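# Return lab plates and blocks to their assigned deck bays

## Task

After a crashed run some labware is misplaced. Place each plate and block in a bay that the deck layout sheet assigns to its type: the sealed 96-well deep-well block in bay 11; the sealed 96-well plates in bays 12, 31 and 41; the sealed 384-well plate in bay 23; the 96-well culture plate in bay 43. All other bays stay empty. The culture plate's lid must sit completely down over the plate's body. Each plate or block must lie flat within its bay's corner pieces, with its cut corner pointing back-left. Everything must stay in place without the robot holding it; at the end both grippers release and move away.

## Robot and tools

Setup: two arms, left_arm and right_arm, each with a parallel two-finger gripper. The deck has a 4x4 grid of bays named row then column (bay 23 = row 2, column 3). From the arms, row 1 is nearest and row 4 farthest; column 1 is on the left, column 4 on the right, and column 4 sits on raised floors. Ware positions are known only from the cameras. The lid fits over the culture plate's body.

Frame: one shared scene frame, origin on the table top midway between the arms, +x out over the table, +z up, left_arm on the +y side. The arm names are not image sides. Printed hand positions can be off, more so at long reach. The gripper's fingers point along its own +z and close along its own y. end_effector_position is the point between the closed pads; closed fingertips extend about 33 mm past it (9 mm when fully open), and closing pushes the tips about 24 mm further out, so keep that clearance above surfaces.

execute_actions: argument actions is a list holding zero or one item. An empty list just returns the state. An action item has rows (1 to 15 rows) and optional steps (1 to 15, default 15; each step is 1/30 s; the last row repeats if rows run out). A wait item has only steps (up to 300), counted from the previous result, so thinking time eats into it. Optional pictures (boolean) toggles camera images. A refused call sends nothing.

Row layout (also the move target): a single flat list of 20 numbers covering both arms, always all 20 even if one arm is idle. Order: left x, y, z, qw, qx, qy, qz, left gripper position, force_limit, speed, then the same ten for the right arm. x, y, z are an absolute target for end_effector_position in metres in the scene frame; the quaternion is an absolute orientation target, w first. A call is refused if any target lies over 0.6 m from that arm's last reported position along any axis of its gripper. Each control step the commanded pose is clipped to within 70 mm and 16 degrees of the measured pose; the controller favours position over orientation. To hold an arm still, resend its exact last pose and gripper numbers; to keep an orientation, resend the same target quaternion, not a drifted reading. After an action each arm only continues to its last clipped pose, so check the result and send the remainder.

Gripper numbers, each in -1 to 1: position (+1 fully open at 140 mm, pads touch near -0.8, -1 closes until blocked); force_limit (about 14 N at -1, 60 N at 0, 107 N at +1 on parts up to 40 mm wide); speed (gap changes about 30 mm/s at -1, 140 at 0, 250 at +1). A 0 is a real command, so repeat the previous values to leave a gripper alone. To grip, send -1 and confirm object_status is 2. Status codes: 0 moving, 1 blocked while opening, 2 blocked while closing, 3 reached target or pads met. To squeeze harder while holding, raise force_limit and switch position between -1 and -0.98. position_measured is in counts: 3 open, 230 pads met.

move: target is one 20-number row as above; speed is the path's top speed in m/s, 0.002 to 0.5 (default 0.25), with turning capped at twice that in rad/s. Both grippers follow straight paths that finish together, lasting 0.5 to 10 s (cut off at 10 s). Finger values take effect at the start. Paths ignore obstacles and the other arm, and the hand may lag, stray or overshoot speed near full extension. The result adds a move: line with the ending (done, off_target, moving, held, fault), limits (paced = pose clipped, held = checks blocked steps, after which the arm may jump fast), and each gripper's distance to its target.

wait: seconds, 0 to 10; the robot receives nothing new.

zoom_image: camera (cam_head_left, cam_head_right, cam_left_wrist, cam_right_wrist) and region [x0, y0, x1, y1] in pixels, top-left origin, at most 504x504. Head images are 896x504, wrist images 504x504.

finished_scene: scene, the number of the current scene; irreversible, and the result says whether the goal was met.

Result lines: each arm's position, wxyz quaternion and velocities; joint positions and torques; gripper status. A pose unreachable line means the clearance check altered or blocked that arm's command; HELD marks steps not sent. A Hand target line shows where each arm is currently being driven. MOTOR HOT warns of overheating; an OVER-TEMPERATURE FAULT brakes the arm until cooled. The simulation keeps running while you compose replies.

Avoid: arms are stiff, so aiming even slightly past a firm contact can trigger a TORQUE FAULT (a joint hits its load limit: waist and shoulder 312, elbow 147, wrist joints 41.4 N m, held weight included) or a FORCE FAULT (144 N external force); either halts the arm for 10 s and drops the rest of the call. Faster contact hits harder. Do not let the arms collide or press on each other. Do not drop, slam or knock anything off the table. Parts may occasionally be tugged or nudged by outside forces, so recheck with cameras before releasing and before finishing.

Each tool is called as name(argument=value, ...), one argument or row to a line, values as JSON.

## Session

execute_actions(
  actions=[],
)

Scene clock: 0.00 s of 12600.00 s.
left_arm: end_effector_position=(+0.7043, +0.6181, +0.3231) position_measured=3 object_status=3 end_effector_quat_wxyz=(-0.001, +1.000, -0.023, +0.001) end_effector_velocity=(-0.000, -0.001, +0.001) end_effector_angular_velocity=(+0.000, +0.000, -0.001) | right_arm: end_effector_position=(+0.5972, -0.4803, +0.3210) position_measured=3 object_status=3 end_effector_quat_wxyz=(+0.001, +0.997, +0.072, -0.000) end_effector_velocity=(+0.000, +0.000, +0.000) end_effector_angular_velocity=(+0.001, -0.000, -0.000)
Joint positions: left_arm=[-0.054  0.162  1.604  0.002  1.372  1.518] | right_arm=[-0.052  0.165  1.605 -0.001  1.372  1.519]
Joint velocities: left_arm=[-0.001 -0.001 -0.001  0.     0.001  0.   ] | right_arm=[-0.    -0.    -0.     0.001  0.    -0.   ]
Joint torques (N m, as the joint torque sensors report them, + toward a larger angle): no reading
Hand target (left_arm): +0.704, +0.618, +0.323; -0.001, +1.000, -0.023, +0.001
Hand target (right_arm): +0.597, -0.480, +0.321; +0.001, +0.997, +0.072, -0.000

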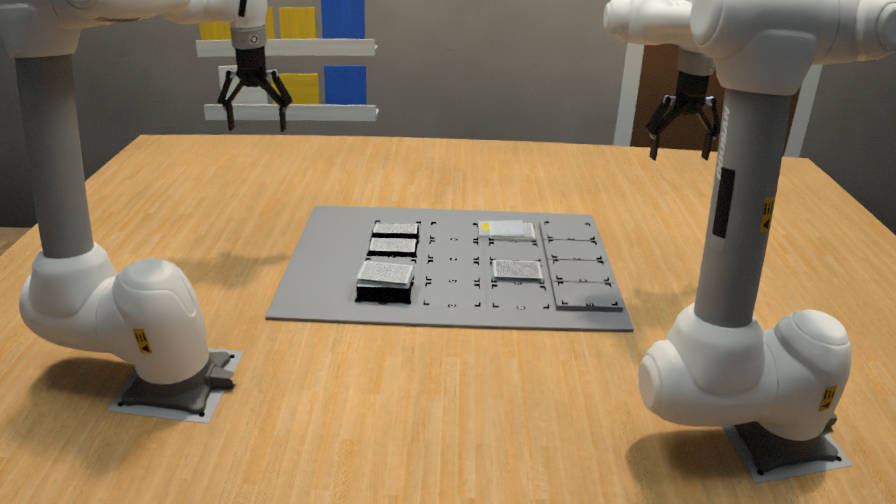

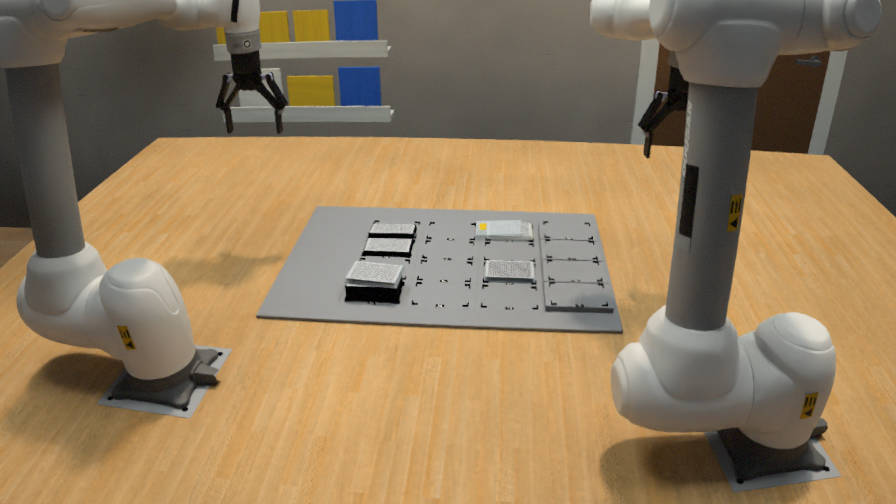

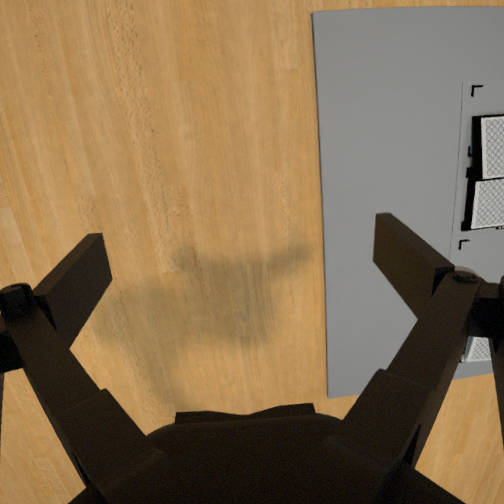

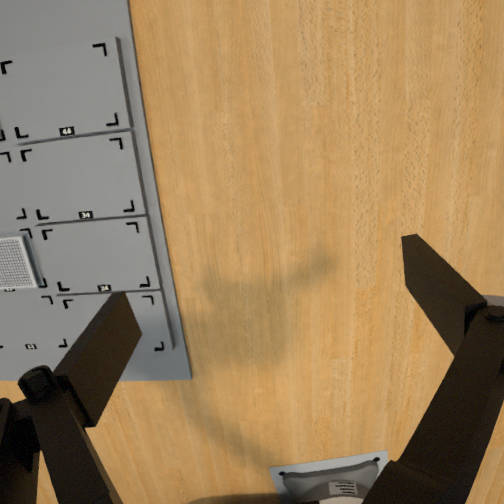

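zoom_image(
  camera="cam_head_left",
  region=[330,200,640,330],
)

move(
  target=[0.6,0.25,0.33,0,1,0,0,1,0,0,0.6,-0.4803,0.321,0,1,0,0,1,0,0],
)

Region (330, 200, 640, 330) of cam_head_left's 896x504 image, scaled by 1.626, with more detail than that image has; it fills the top 211 rows of this view, and the rest is white.

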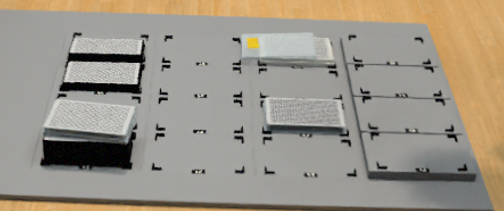

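Scene clock: 5.00 s of 12600.00 s.
left_arm: end_effector_position=(+0.6000, +0.2498, +0.3300) position_measured=3 object_status=3 end_effector_quat_wxyz=(+0.001, +1.000, +0.000, +0.000) end_effector_velocity=(-0.000, -0.000, -0.001) end_effector_angular_velocity=(+0.002, +0.001, +0.001) | right_arm: end_effector_position=(+0.6000, -0.4803, +0.3210) position_measured=3 object_status=3 end_effector_quat_wxyz=(-0.000, +1.000, +0.000, -0.000) end_effector_velocity=(+0.000, +0.001, -0.001) end_effector_angular_velocity=(+0.001, +0.001, -0.000)
Joint positions: left_arm=[-0.635  0.2    1.546 -0.001  1.394  0.89 ] | right_arm=[-0.053  0.169  1.6    0.     1.372  1.663]
Joint velocities: left_arm=[-0.001  0.001 -0.001  0.001  0.002 -0.002] | right_arm=[ 0.     0.001 -0.     0.001 -0.     0.   ]
Joint torques (N m, as the joint torque sensors report them, + toward a larger angle): left_arm=[ -5.11 -68.99 -36.72   4.58   0.32  -0.69] | right_arm=[ -0.31 -55.3  -41.21   4.46   0.18  -0.39]
Hand target (left_arm): +0.600, +0.250, +0.330; +0.001, +1.000, +0.000, +0.000
Hand target (right_arm): +0.600, -0.480, +0.321; +0.000, +1.000, -0.000, -0.000
Off the commanded pose (left_arm): 0.000 m, 0 deg.
Off the commanded pose (right_arm): 0.000 m, 0 deg.
After step 90, 0.03 s passed at rest.
move: done

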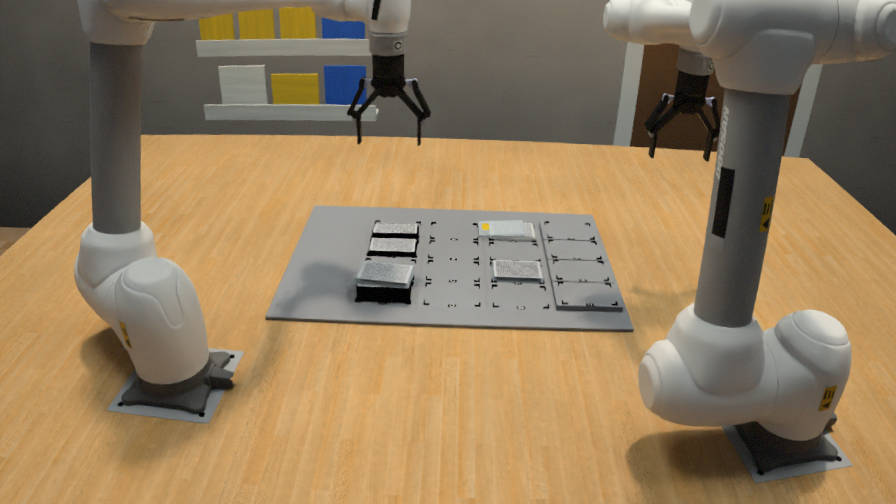

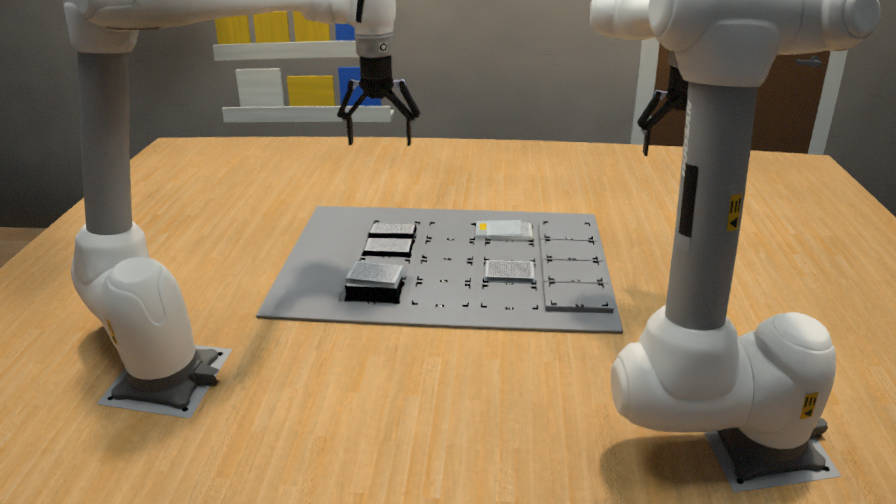

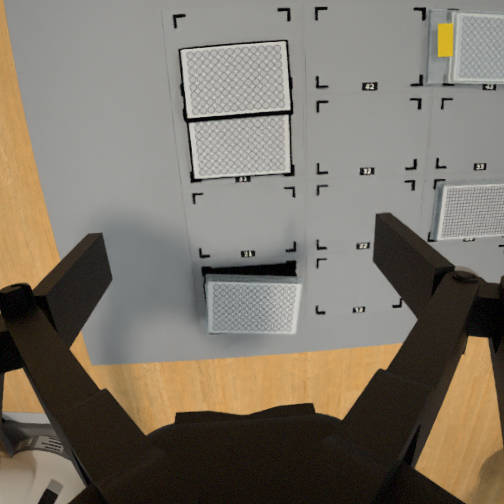

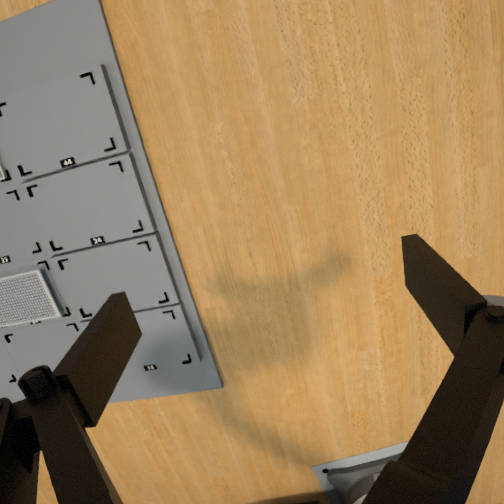

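move(
  target=[0.4,0.25,0.14,0,1,0,0,1,0,0,0.7,-0.07,0.12,0,1,0,0,1,0,0],
)

Scene clock: 15.87 s of 12600.00 s.
left_arm: end_effector_position=(+0.4002, +0.2496, +0.1398) position_measured=3 object_status=3 end_effector_quat_wxyz=(+0.000, +1.000, -0.000, -0.000) end_effector_velocity=(-0.000, +0.000, -0.000) end_effector_angular_velocity=(+0.000, -0.001, +0.000) | right_arm: end_effector_position=(+0.6993, -0.0698, +0.1198) position_measured=3 object_status=3 end_effector_quat_wxyz=(-0.000, +1.000, +0.000, +0.000) end_effector_velocity=(+0.000, +0.001, +0.001) end_effector_angular_velocity=(+0.000, -0.001, +0.000)
Joint positions: left_arm=[-0.875  0.085  2.048 -0.001  1.008  0.651] | right_arm=[ 0.412  0.65   1.275 -0.     1.216  2.127]
Joint velocities: left_arm=[-0.    -0.     0.001  0.001 -0.001 -0.001] | right_arm=[ 0.001 -0.    -0.002 -0.     0.     0.001]
Joint torques (N m, as the joint torque sensors report them, + toward a larger angle): left_arm=[ -1.99 -48.02 -32.48   3.82   0.42  -0.27] | right_arm=[   3.04 -100.02  -39.76    4.29   -0.1    -0.28]
Hand target (left_arm): +0.400, +0.250, +0.140; +0.000, +1.000, -0.000, -0.000
Hand target (right_arm): +0.699, -0.070, +0.120; -0.000, +1.000, +0.000, +0.000
Off the commanded pose (left_arm): 0.000 m, 0 deg.
Off the commanded pose (right_arm): 0.001 m, 0 deg.
After step 90, 5.50 s passed at rest.
move: done

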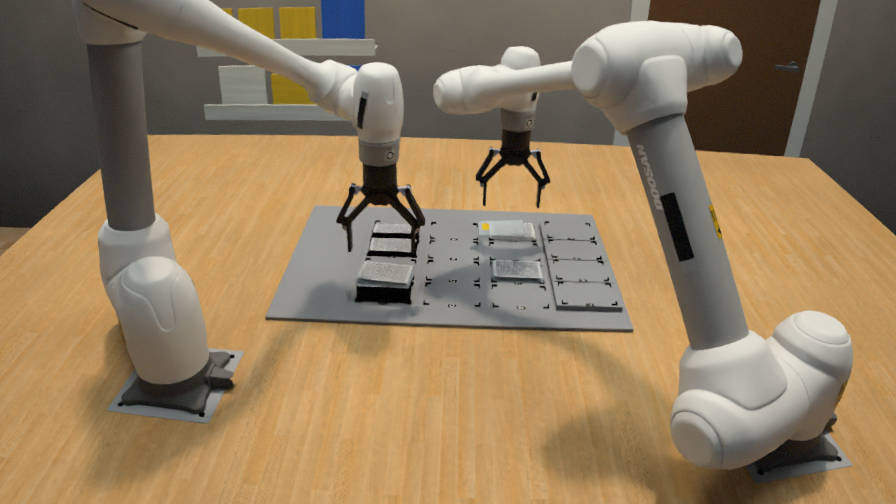

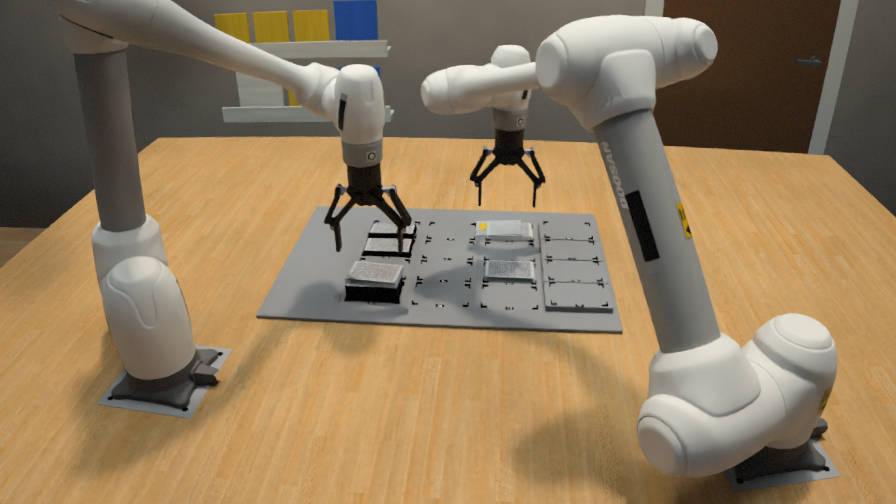

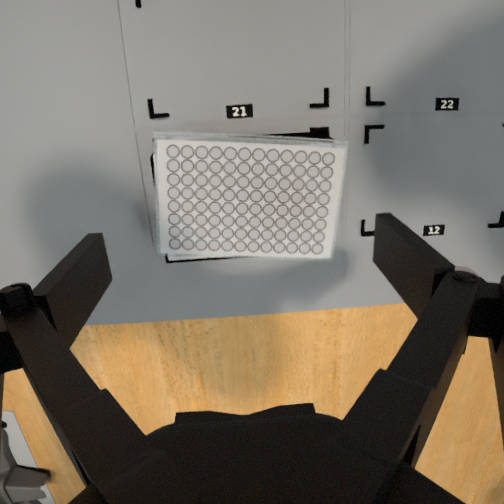

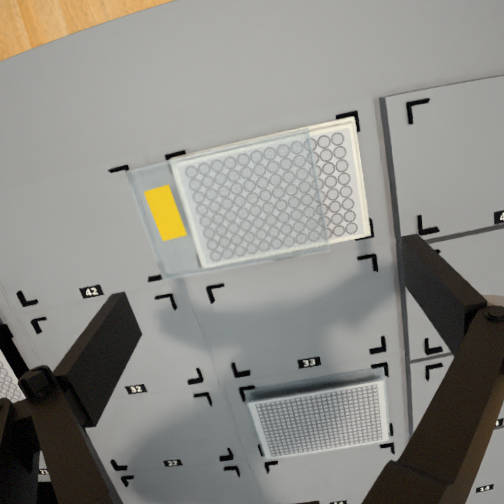

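move(
  target=[0.39,0.242,0.09,0,0.9984,-0.0567,0,1,0,0,0.705,-0.045,0.06,0,1,0,0,1,0,0],
  speed=0.1,
)

Scene clock: 25.03 s of 12600.00 s.
left_arm: end_effector_position=(+0.3901, +0.2419, +0.0901) position_measured=3 object_status=3 end_effector_quat_wxyz=(+0.000, +0.998, -0.057, -0.000) end_effector_velocity=(-0.000, +0.000, -0.001) end_effector_angular_velocity=(+0.001, -0.000, -0.002) | right_arm: end_effector_position=(+0.7049, -0.0451, +0.0601) position_measured=3 object_status=3 end_effector_quat_wxyz=(-0.000, +1.000, +0.000, +0.000) end_effector_velocity=(+0.001, +0.001, +0.000) end_effector_angular_velocity=(+0.000, -0.002, +0.000)
Joint positions: left_arm=[-0.9    0.137  2.097 -0.     0.908  0.739] | right_arm=[ 0.432  0.717  1.272 -0.     1.152  2.147]
Joint velocities: left_arm=[-0.001  0.001  0.001  0.001 -0.001  0.001] | right_arm=[ 0.     0.001 -0.001 -0.001 -0.001  0.   ]
Joint torques (N m, as the joint torque sensors report them, + toward a larger angle): left_arm=[ -0.81 -50.99 -30.5    3.63   0.41  -0.11] | right_arm=[  -0.15 -105.    -39.54    4.33   -0.58   -0.24]
Hand target (left_arm): +0.390, +0.242, +0.090; +0.000, +0.998, -0.057, -0.000
Hand target (right_arm): +0.705, -0.045, +0.060; -0.000, +1.000, +0.000, +0.000
Off the commanded pose (left_arm): 0.000 m, 0 deg.
Off the commanded pose (right_arm): 0.000 m, 0 deg.
After step 90, 5.17 s passed at rest.
move: done

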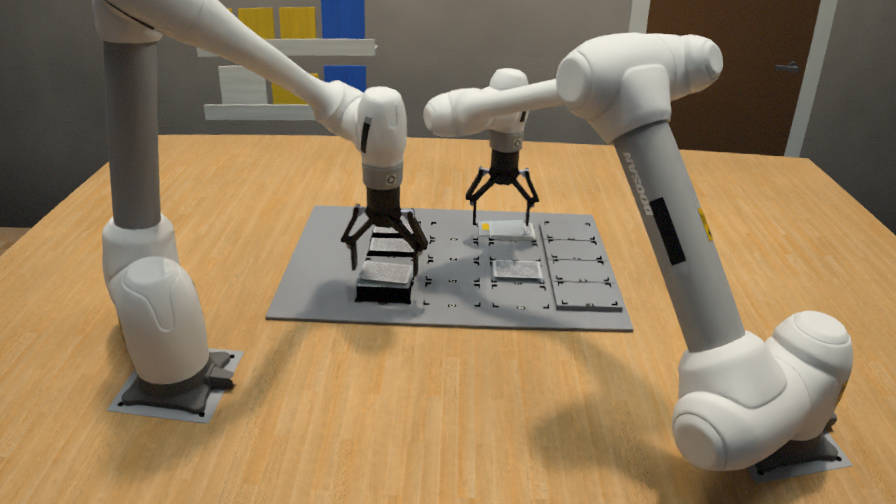

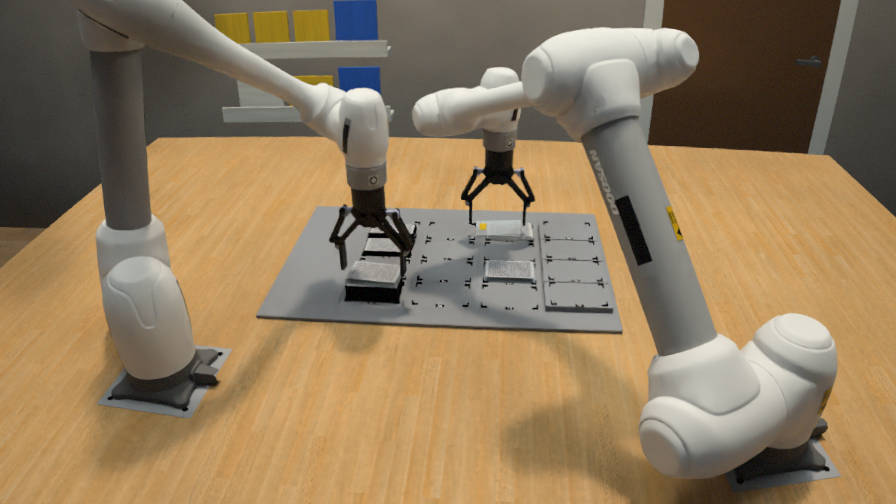

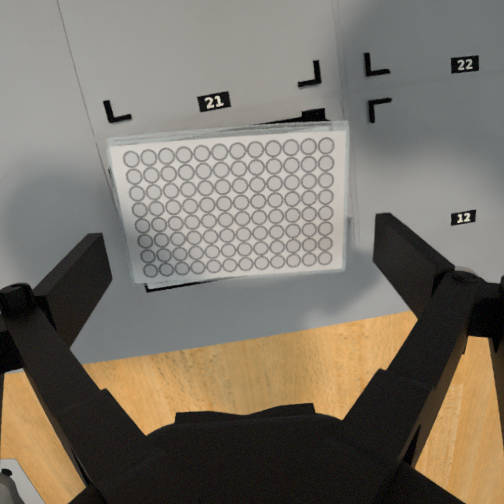

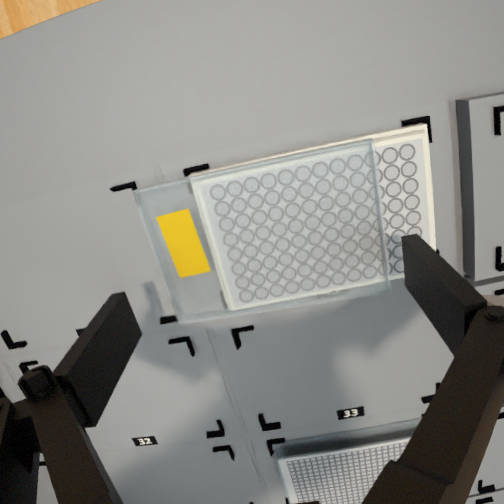

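move(
  target=[0.406,0.242,0.078,0,0.9984,-0.0567,0,1,0,0,0.723,-0.049,0.046,0,1,0,0,1,0,0],
  speed=0.05,
)

zoom_image(
  camera="cam_head_left",
  region=[330,200,560,320],
)

Scene clock: 30.80 s of 12600.00 s.
left_arm: end_effector_position=(+0.4060, +0.2420, +0.0780) position_measured=3 object_status=3 end_effector_quat_wxyz=(-0.000, +0.998, -0.057, -0.000) end_effector_velocity=(+0.001, +0.000, -0.000) end_effector_angular_velocity=(+0.000, -0.000, +0.000) | right_arm: end_effector_position=(+0.7229, -0.0490, +0.0460) position_measured=3 object_status=3 end_effector_quat_wxyz=(-0.000, +1.000, -0.000, -0.000) end_effector_velocity=(+0.001, -0.000, -0.001) end_effector_angular_velocity=(+0.000, +0.001, -0.001)
Joint positions: left_arm=[-0.876  0.166  2.089 -0.     0.886  0.763] | right_arm=[0.418 0.747 1.246 0.    1.149 2.133]
Joint velocities: left_arm=[ 0.001  0.001 -0.     0.    -0.     0.001] | right_arm=[-0.001  0.002 -0.001  0.001  0.    -0.   ]
Joint torques (N m, as the joint torque sensors report them, + toward a larger angle): left_arm=[  0.98 -53.44 -29.22   3.69   0.35  -0.38] | right_arm=[   2.18 -105.84  -38.74    4.09   -0.08    0.32]
Hand target (left_arm): +0.406, +0.242, +0.078; -0.000, +0.998, -0.057, +0.000
Hand target (right_arm): +0.723, -0.049, +0.046; +0.000, +1.000, +0.000, -0.000
Off the commanded pose (left_arm): 0.000 m, 0 deg.
Off the commanded pose (right_arm): 0.000 m, 0 deg.
After step 90, 2.00 s passed at rest.
move: done

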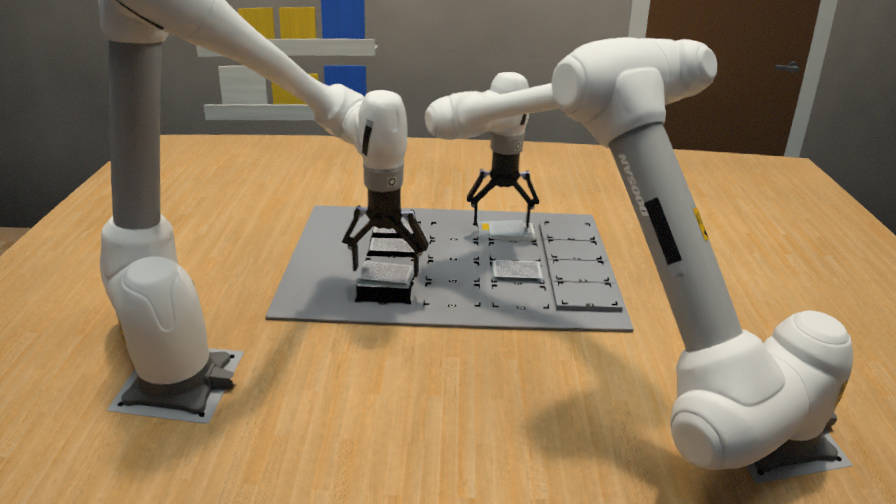

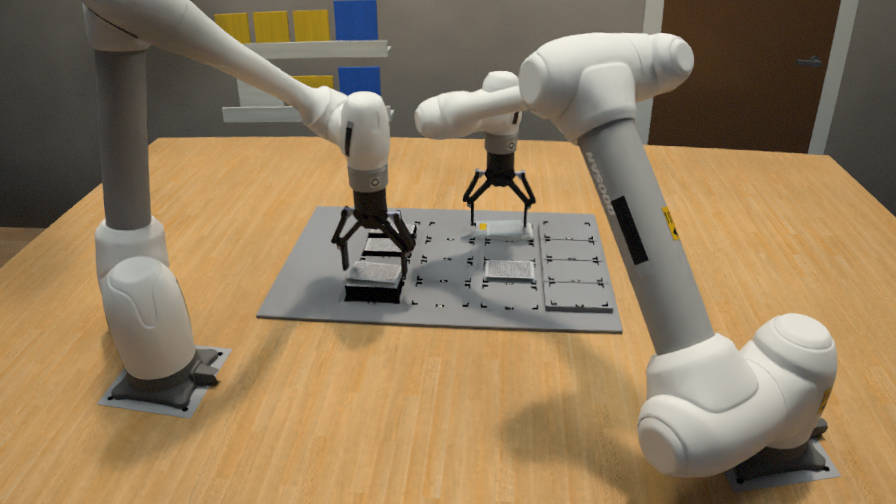

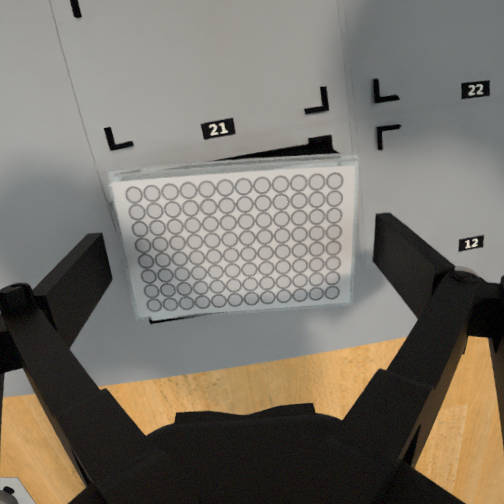

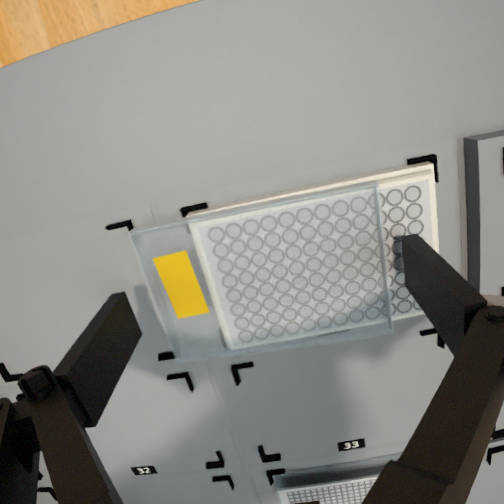

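Region (330, 200, 560, 320) of cam_head_left's 896x504 image, scaled by 2.191, with more detail than that image has; it fills the top 263 rows of this view, and the rest is white.

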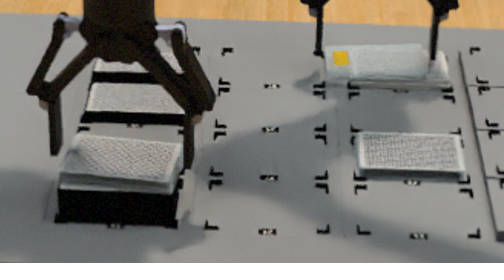

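zoom_image(
  camera="cam_right_wrist",
  region=[100,130,460,400],
)

zoom_image(
  camera="cam_head_left",
  region=[460,200,550,250],
)

Region (100, 130, 460, 400) of cam_right_wrist's 504x504 image, scaled by 1.400, with more detail than that image has; it fills the top 378 rows of this view, and the rest is white.

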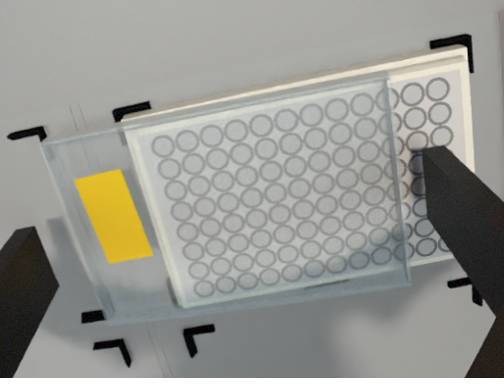

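Region (460, 200, 550, 250) of cam_head_left's 896x504 image, scaled by 5.600, with more detail than that image has.

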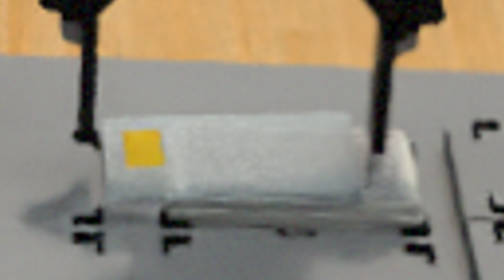

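move(
  target=[0.406,0.243,0.073,0,0.9984,-0.0567,0,1,0,0,0.723,-0.048,0.041,0,1,0,0,1,0,0],
  speed=0.02,
)

move(
  target=[0.406,0.243,0.073,0,0.9984,-0.0567,0,0.55,-0.3,-1,0.723,-0.048,0.041,0,1,0,0,0.6,-0.6,-1],
)

Scene clock: 44.20 s of 12600.00 s.
left_arm: end_effector_position=(+0.4060, +0.2430, +0.0730) position_measured=3 object_status=3 end_effector_quat_wxyz=(-0.000, +0.998, -0.057, +0.000) end_effector_velocity=(-0.001, -0.000, -0.000) end_effector_angular_velocity=(+0.000, +0.001, -0.001) | right_arm: end_effector_position=(+0.7230, -0.0480, +0.0410) position_measured=3 object_status=3 end_effector_quat_wxyz=(-0.000, +1.000, +0.000, +0.000) end_effector_velocity=(+0.000, -0.000, +0.001) end_effector_angular_velocity=(-0.000, -0.002, +0.000)
Joint positions: left_arm=[-0.874  0.171  2.095  0.     0.876  0.764] | right_arm=[0.419 0.751 1.248 0.    1.143 2.134]
Joint velocities: left_arm=[-0.001  0.     0.001 -0.001 -0.     0.   ] | right_arm=[-0.    -0.001  0.    -0.001 -0.001  0.   ]
Joint torques (N m, as the joint torque sensors report them, + toward a larger angle): left_arm=[ -1.24 -53.64 -28.61   3.52   0.57  -0.29] | right_arm=[   3.01 -107.73  -38.86    4.03    0.15    0.19]
Hand target (left_arm): +0.406, +0.243, +0.073; +0.000, +0.998, -0.057, -0.000
Hand target (right_arm): +0.723, -0.048, +0.041; -0.000, +1.000, +0.000, -0.000
Off the commanded pose (left_arm): 0.000 m, 0 deg.
Off the commanded pose (right_arm): 0.000 m, 0 deg.
After step 90, 9.70 s passed at rest.
move: done

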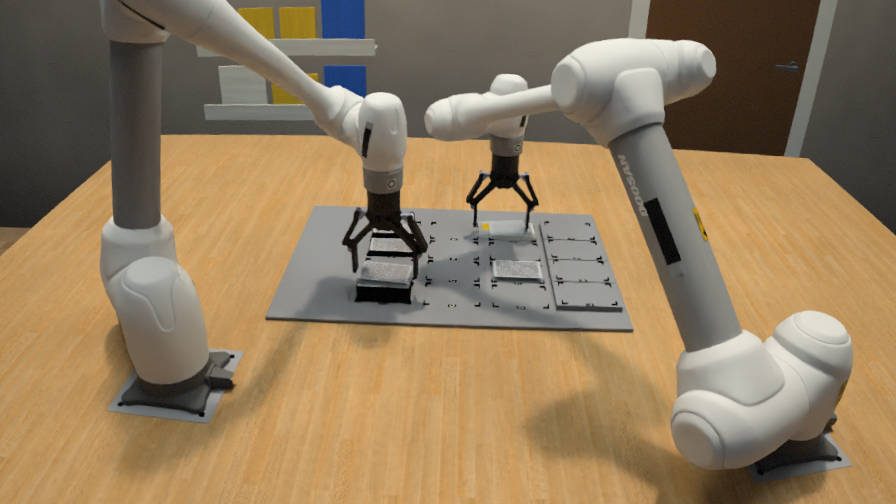

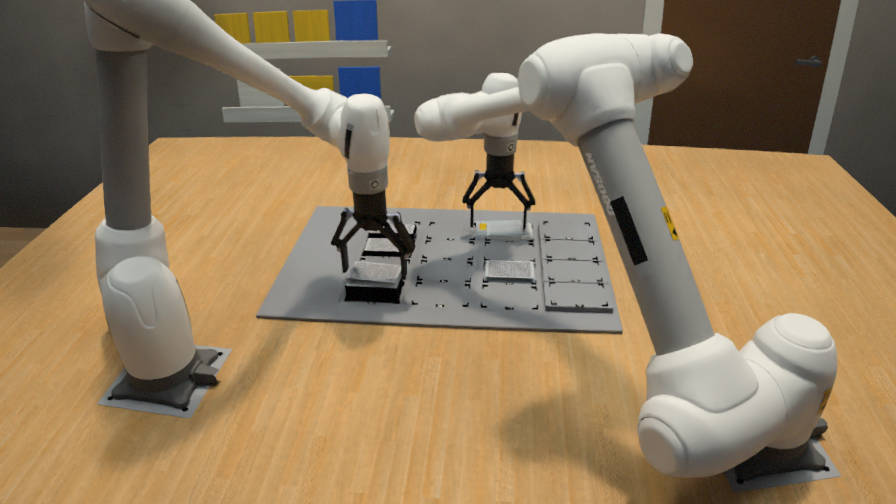

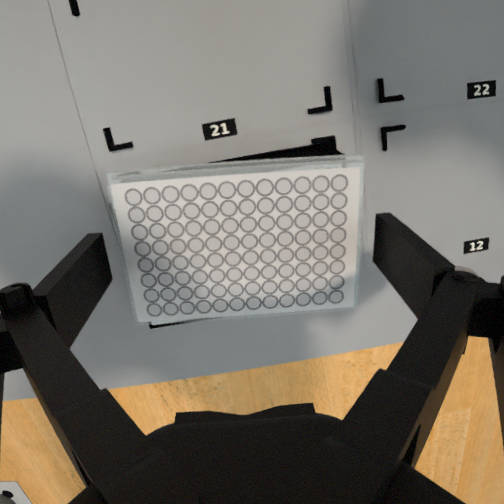

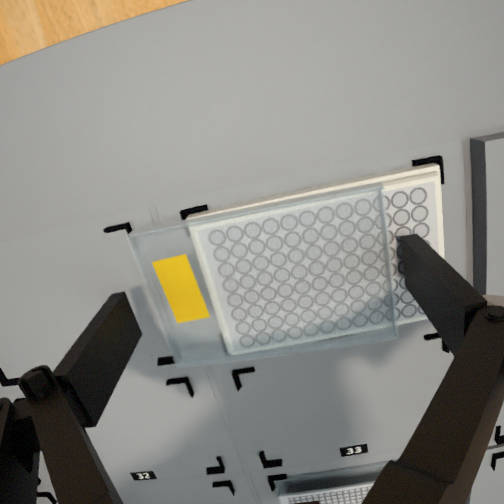

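Scene clock: 45.47 s of 12600.00 s.
left_arm: end_effector_position=(+0.4060, +0.2430, +0.0730) position_measured=36 object_status=2 end_effector_quat_wxyz=(+0.000, +0.998, -0.057, +0.000) end_effector_velocity=(-0.000, +0.001, -0.000) end_effector_angular_velocity=(+0.001, +0.002, +0.001) | right_arm: end_effector_position=(+0.7232, -0.0480, +0.0414) position_measured=53 object_status=3 end_effector_quat_wxyz=(+0.000, +1.000, +0.000, +0.000) end_effector_velocity=(+0.000, +0.001, -0.000) end_effector_angular_velocity=(+0.002, +0.002, -0.002)
Joint positions: left_arm=[-0.874  0.171  2.095  0.     0.876  0.764] | right_arm=[ 0.419  0.751  1.248 -0.     1.143  2.134]
Joint velocities: left_arm=[ 0.001  0.     0.    -0.001  0.001  0.   ] | right_arm=[-0.     0.001 -0.001  0.003  0.     0.   ]
Joint torques (N m, as the joint torque sensors report them, + toward a larger angle): left_arm=[  4.18 -32.48 -10.21   6.74   2.71  -0.48] | right_arm=[ 28.48 -35.45 -12.84  15.8  -10.23  -0.93]
Hand target (left_arm): +0.406, +0.243, +0.073; +0.000, +0.998, -0.057, +0.000
Hand target (right_arm): +0.723, -0.048, +0.041; +0.000, +1.000, -0.000, +0.000
Off the commanded pose (left_arm): 0.000 m, 0 deg.
Off the commanded pose (right_arm): 0.000 m, 0 deg.
move: done

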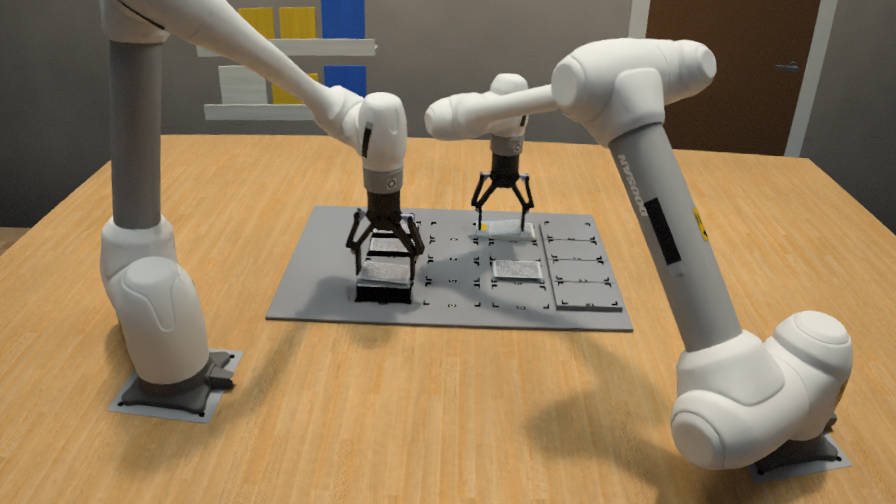

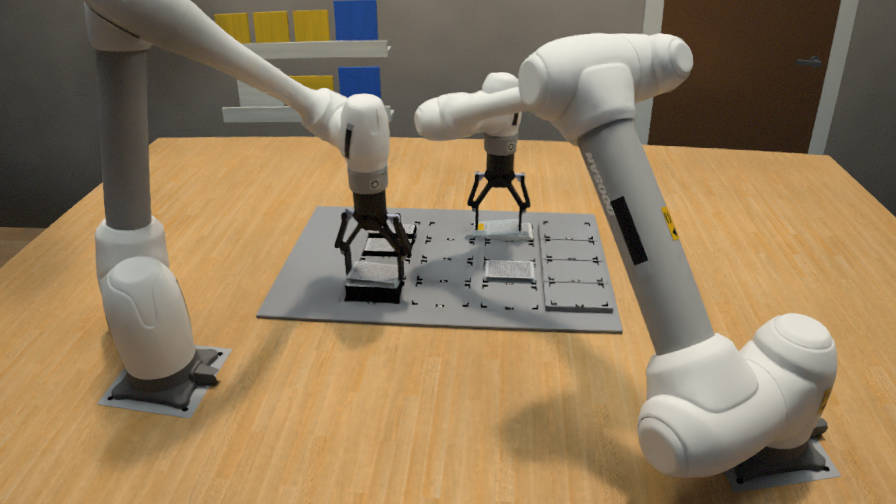

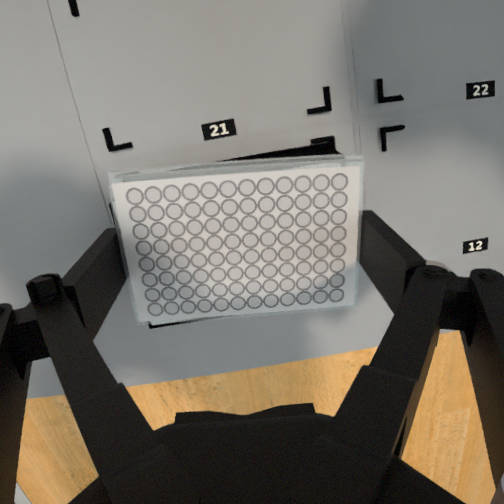

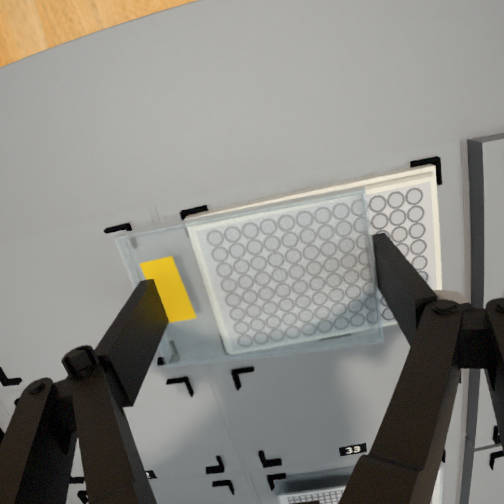

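move(
  target=[0.406,0.243,0.09,0,1,0,0,0.55,-0.3,-1,0.723,-0.042,0.047,0,1,0,0,1,-0.6,-0.5],
  speed=0.03,
)

zoom_image(
  camera="cam_head_left",
  region=[460,200,550,250],
)

Scene clock: 52.50 s of 12600.00 s.
left_arm: end_effector_position=(+0.4060, +0.2430, +0.0900) position_measured=38 object_status=2 end_effector_quat_wxyz=(+0.000, +1.000, -0.000, -0.000) end_effector_velocity=(-0.000, +0.001, +0.000) end_effector_angular_velocity=(+0.002, +0.002, +0.005) | right_arm: end_effector_position=(+0.7230, -0.0420, +0.0470) position_measured=3 object_status=3 end_effector_quat_wxyz=(+0.000, +1.000, -0.000, +0.000) end_effector_velocity=(-0.001, +0.000, -0.000) end_effector_angular_velocity=(-0.000, +0.001, -0.000)
Joint positions: left_arm=[-0.874  0.151  2.08  -0.     0.91   0.651] | right_arm=[ 0.424  0.752  1.234 -0.     1.155  2.139]
Joint velocities: left_arm=[ 0.001 -0.001 -0.    -0.     0.003 -0.004] | right_arm=[ 0.    -0.     0.001  0.001  0.001  0.   ]
Joint torques (N m, as the joint torque sensors report them, + toward a larger angle): left_arm=[ -1.36 -52.29 -30.4    3.65   0.33  -0.46] | right_arm=[   4.68 -105.58  -38.19    4.02   -0.46    0.04]
Hand target (left_arm): +0.406, +0.243, +0.090; -0.000, +1.000, +0.000, +0.000
Hand target (right_arm): +0.723, -0.042, +0.047; +0.000, +1.000, -0.000, +0.000
Off the commanded pose (left_arm): 0.000 m, 0 deg.
Off the commanded pose (right_arm): 0.000 m, 0 deg.
After step 90, 1.90 s passed at rest.
move: done

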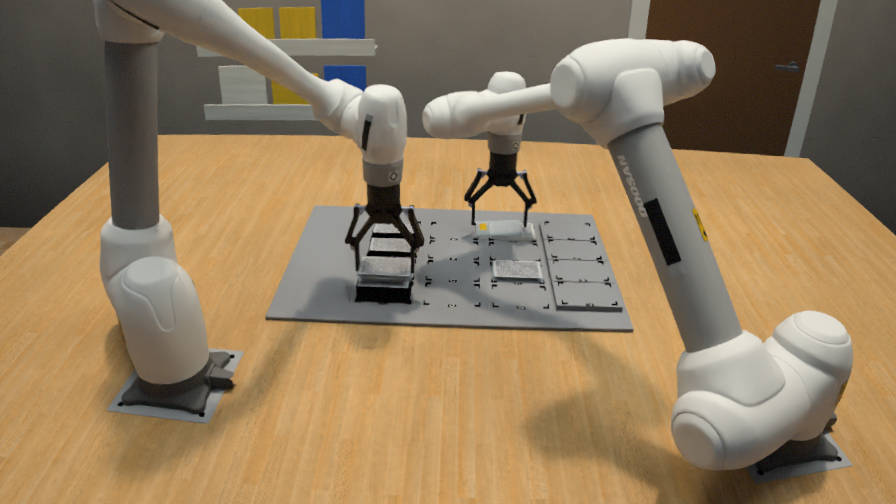

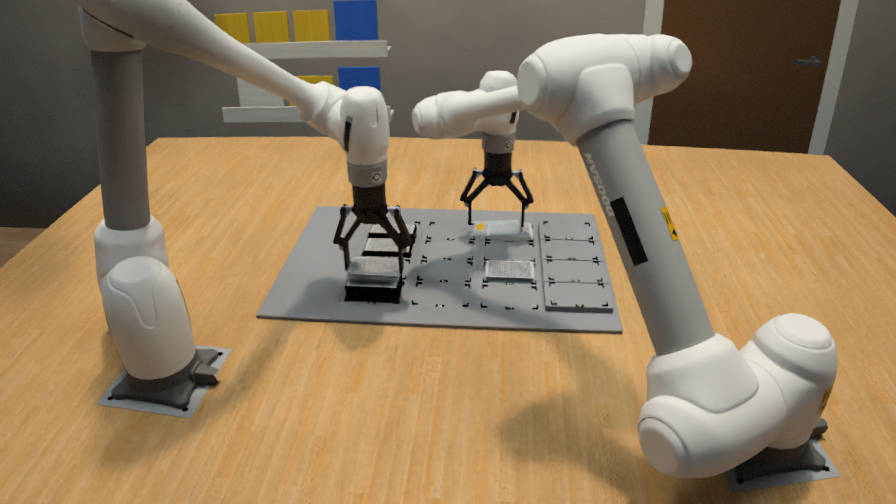

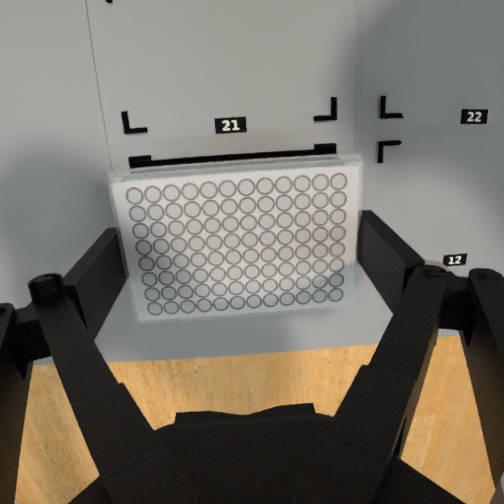

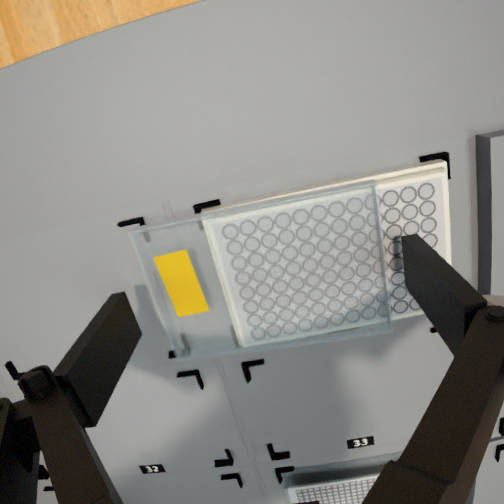

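Region (460, 200, 550, 250) of cam_head_left's 896x504 image, scaled by 5.600, with more detail than that image has.

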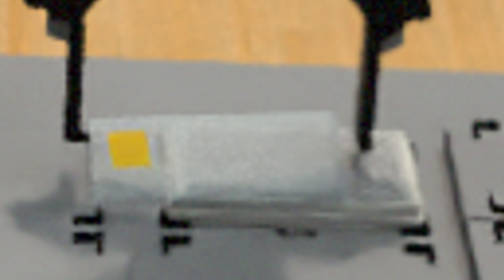

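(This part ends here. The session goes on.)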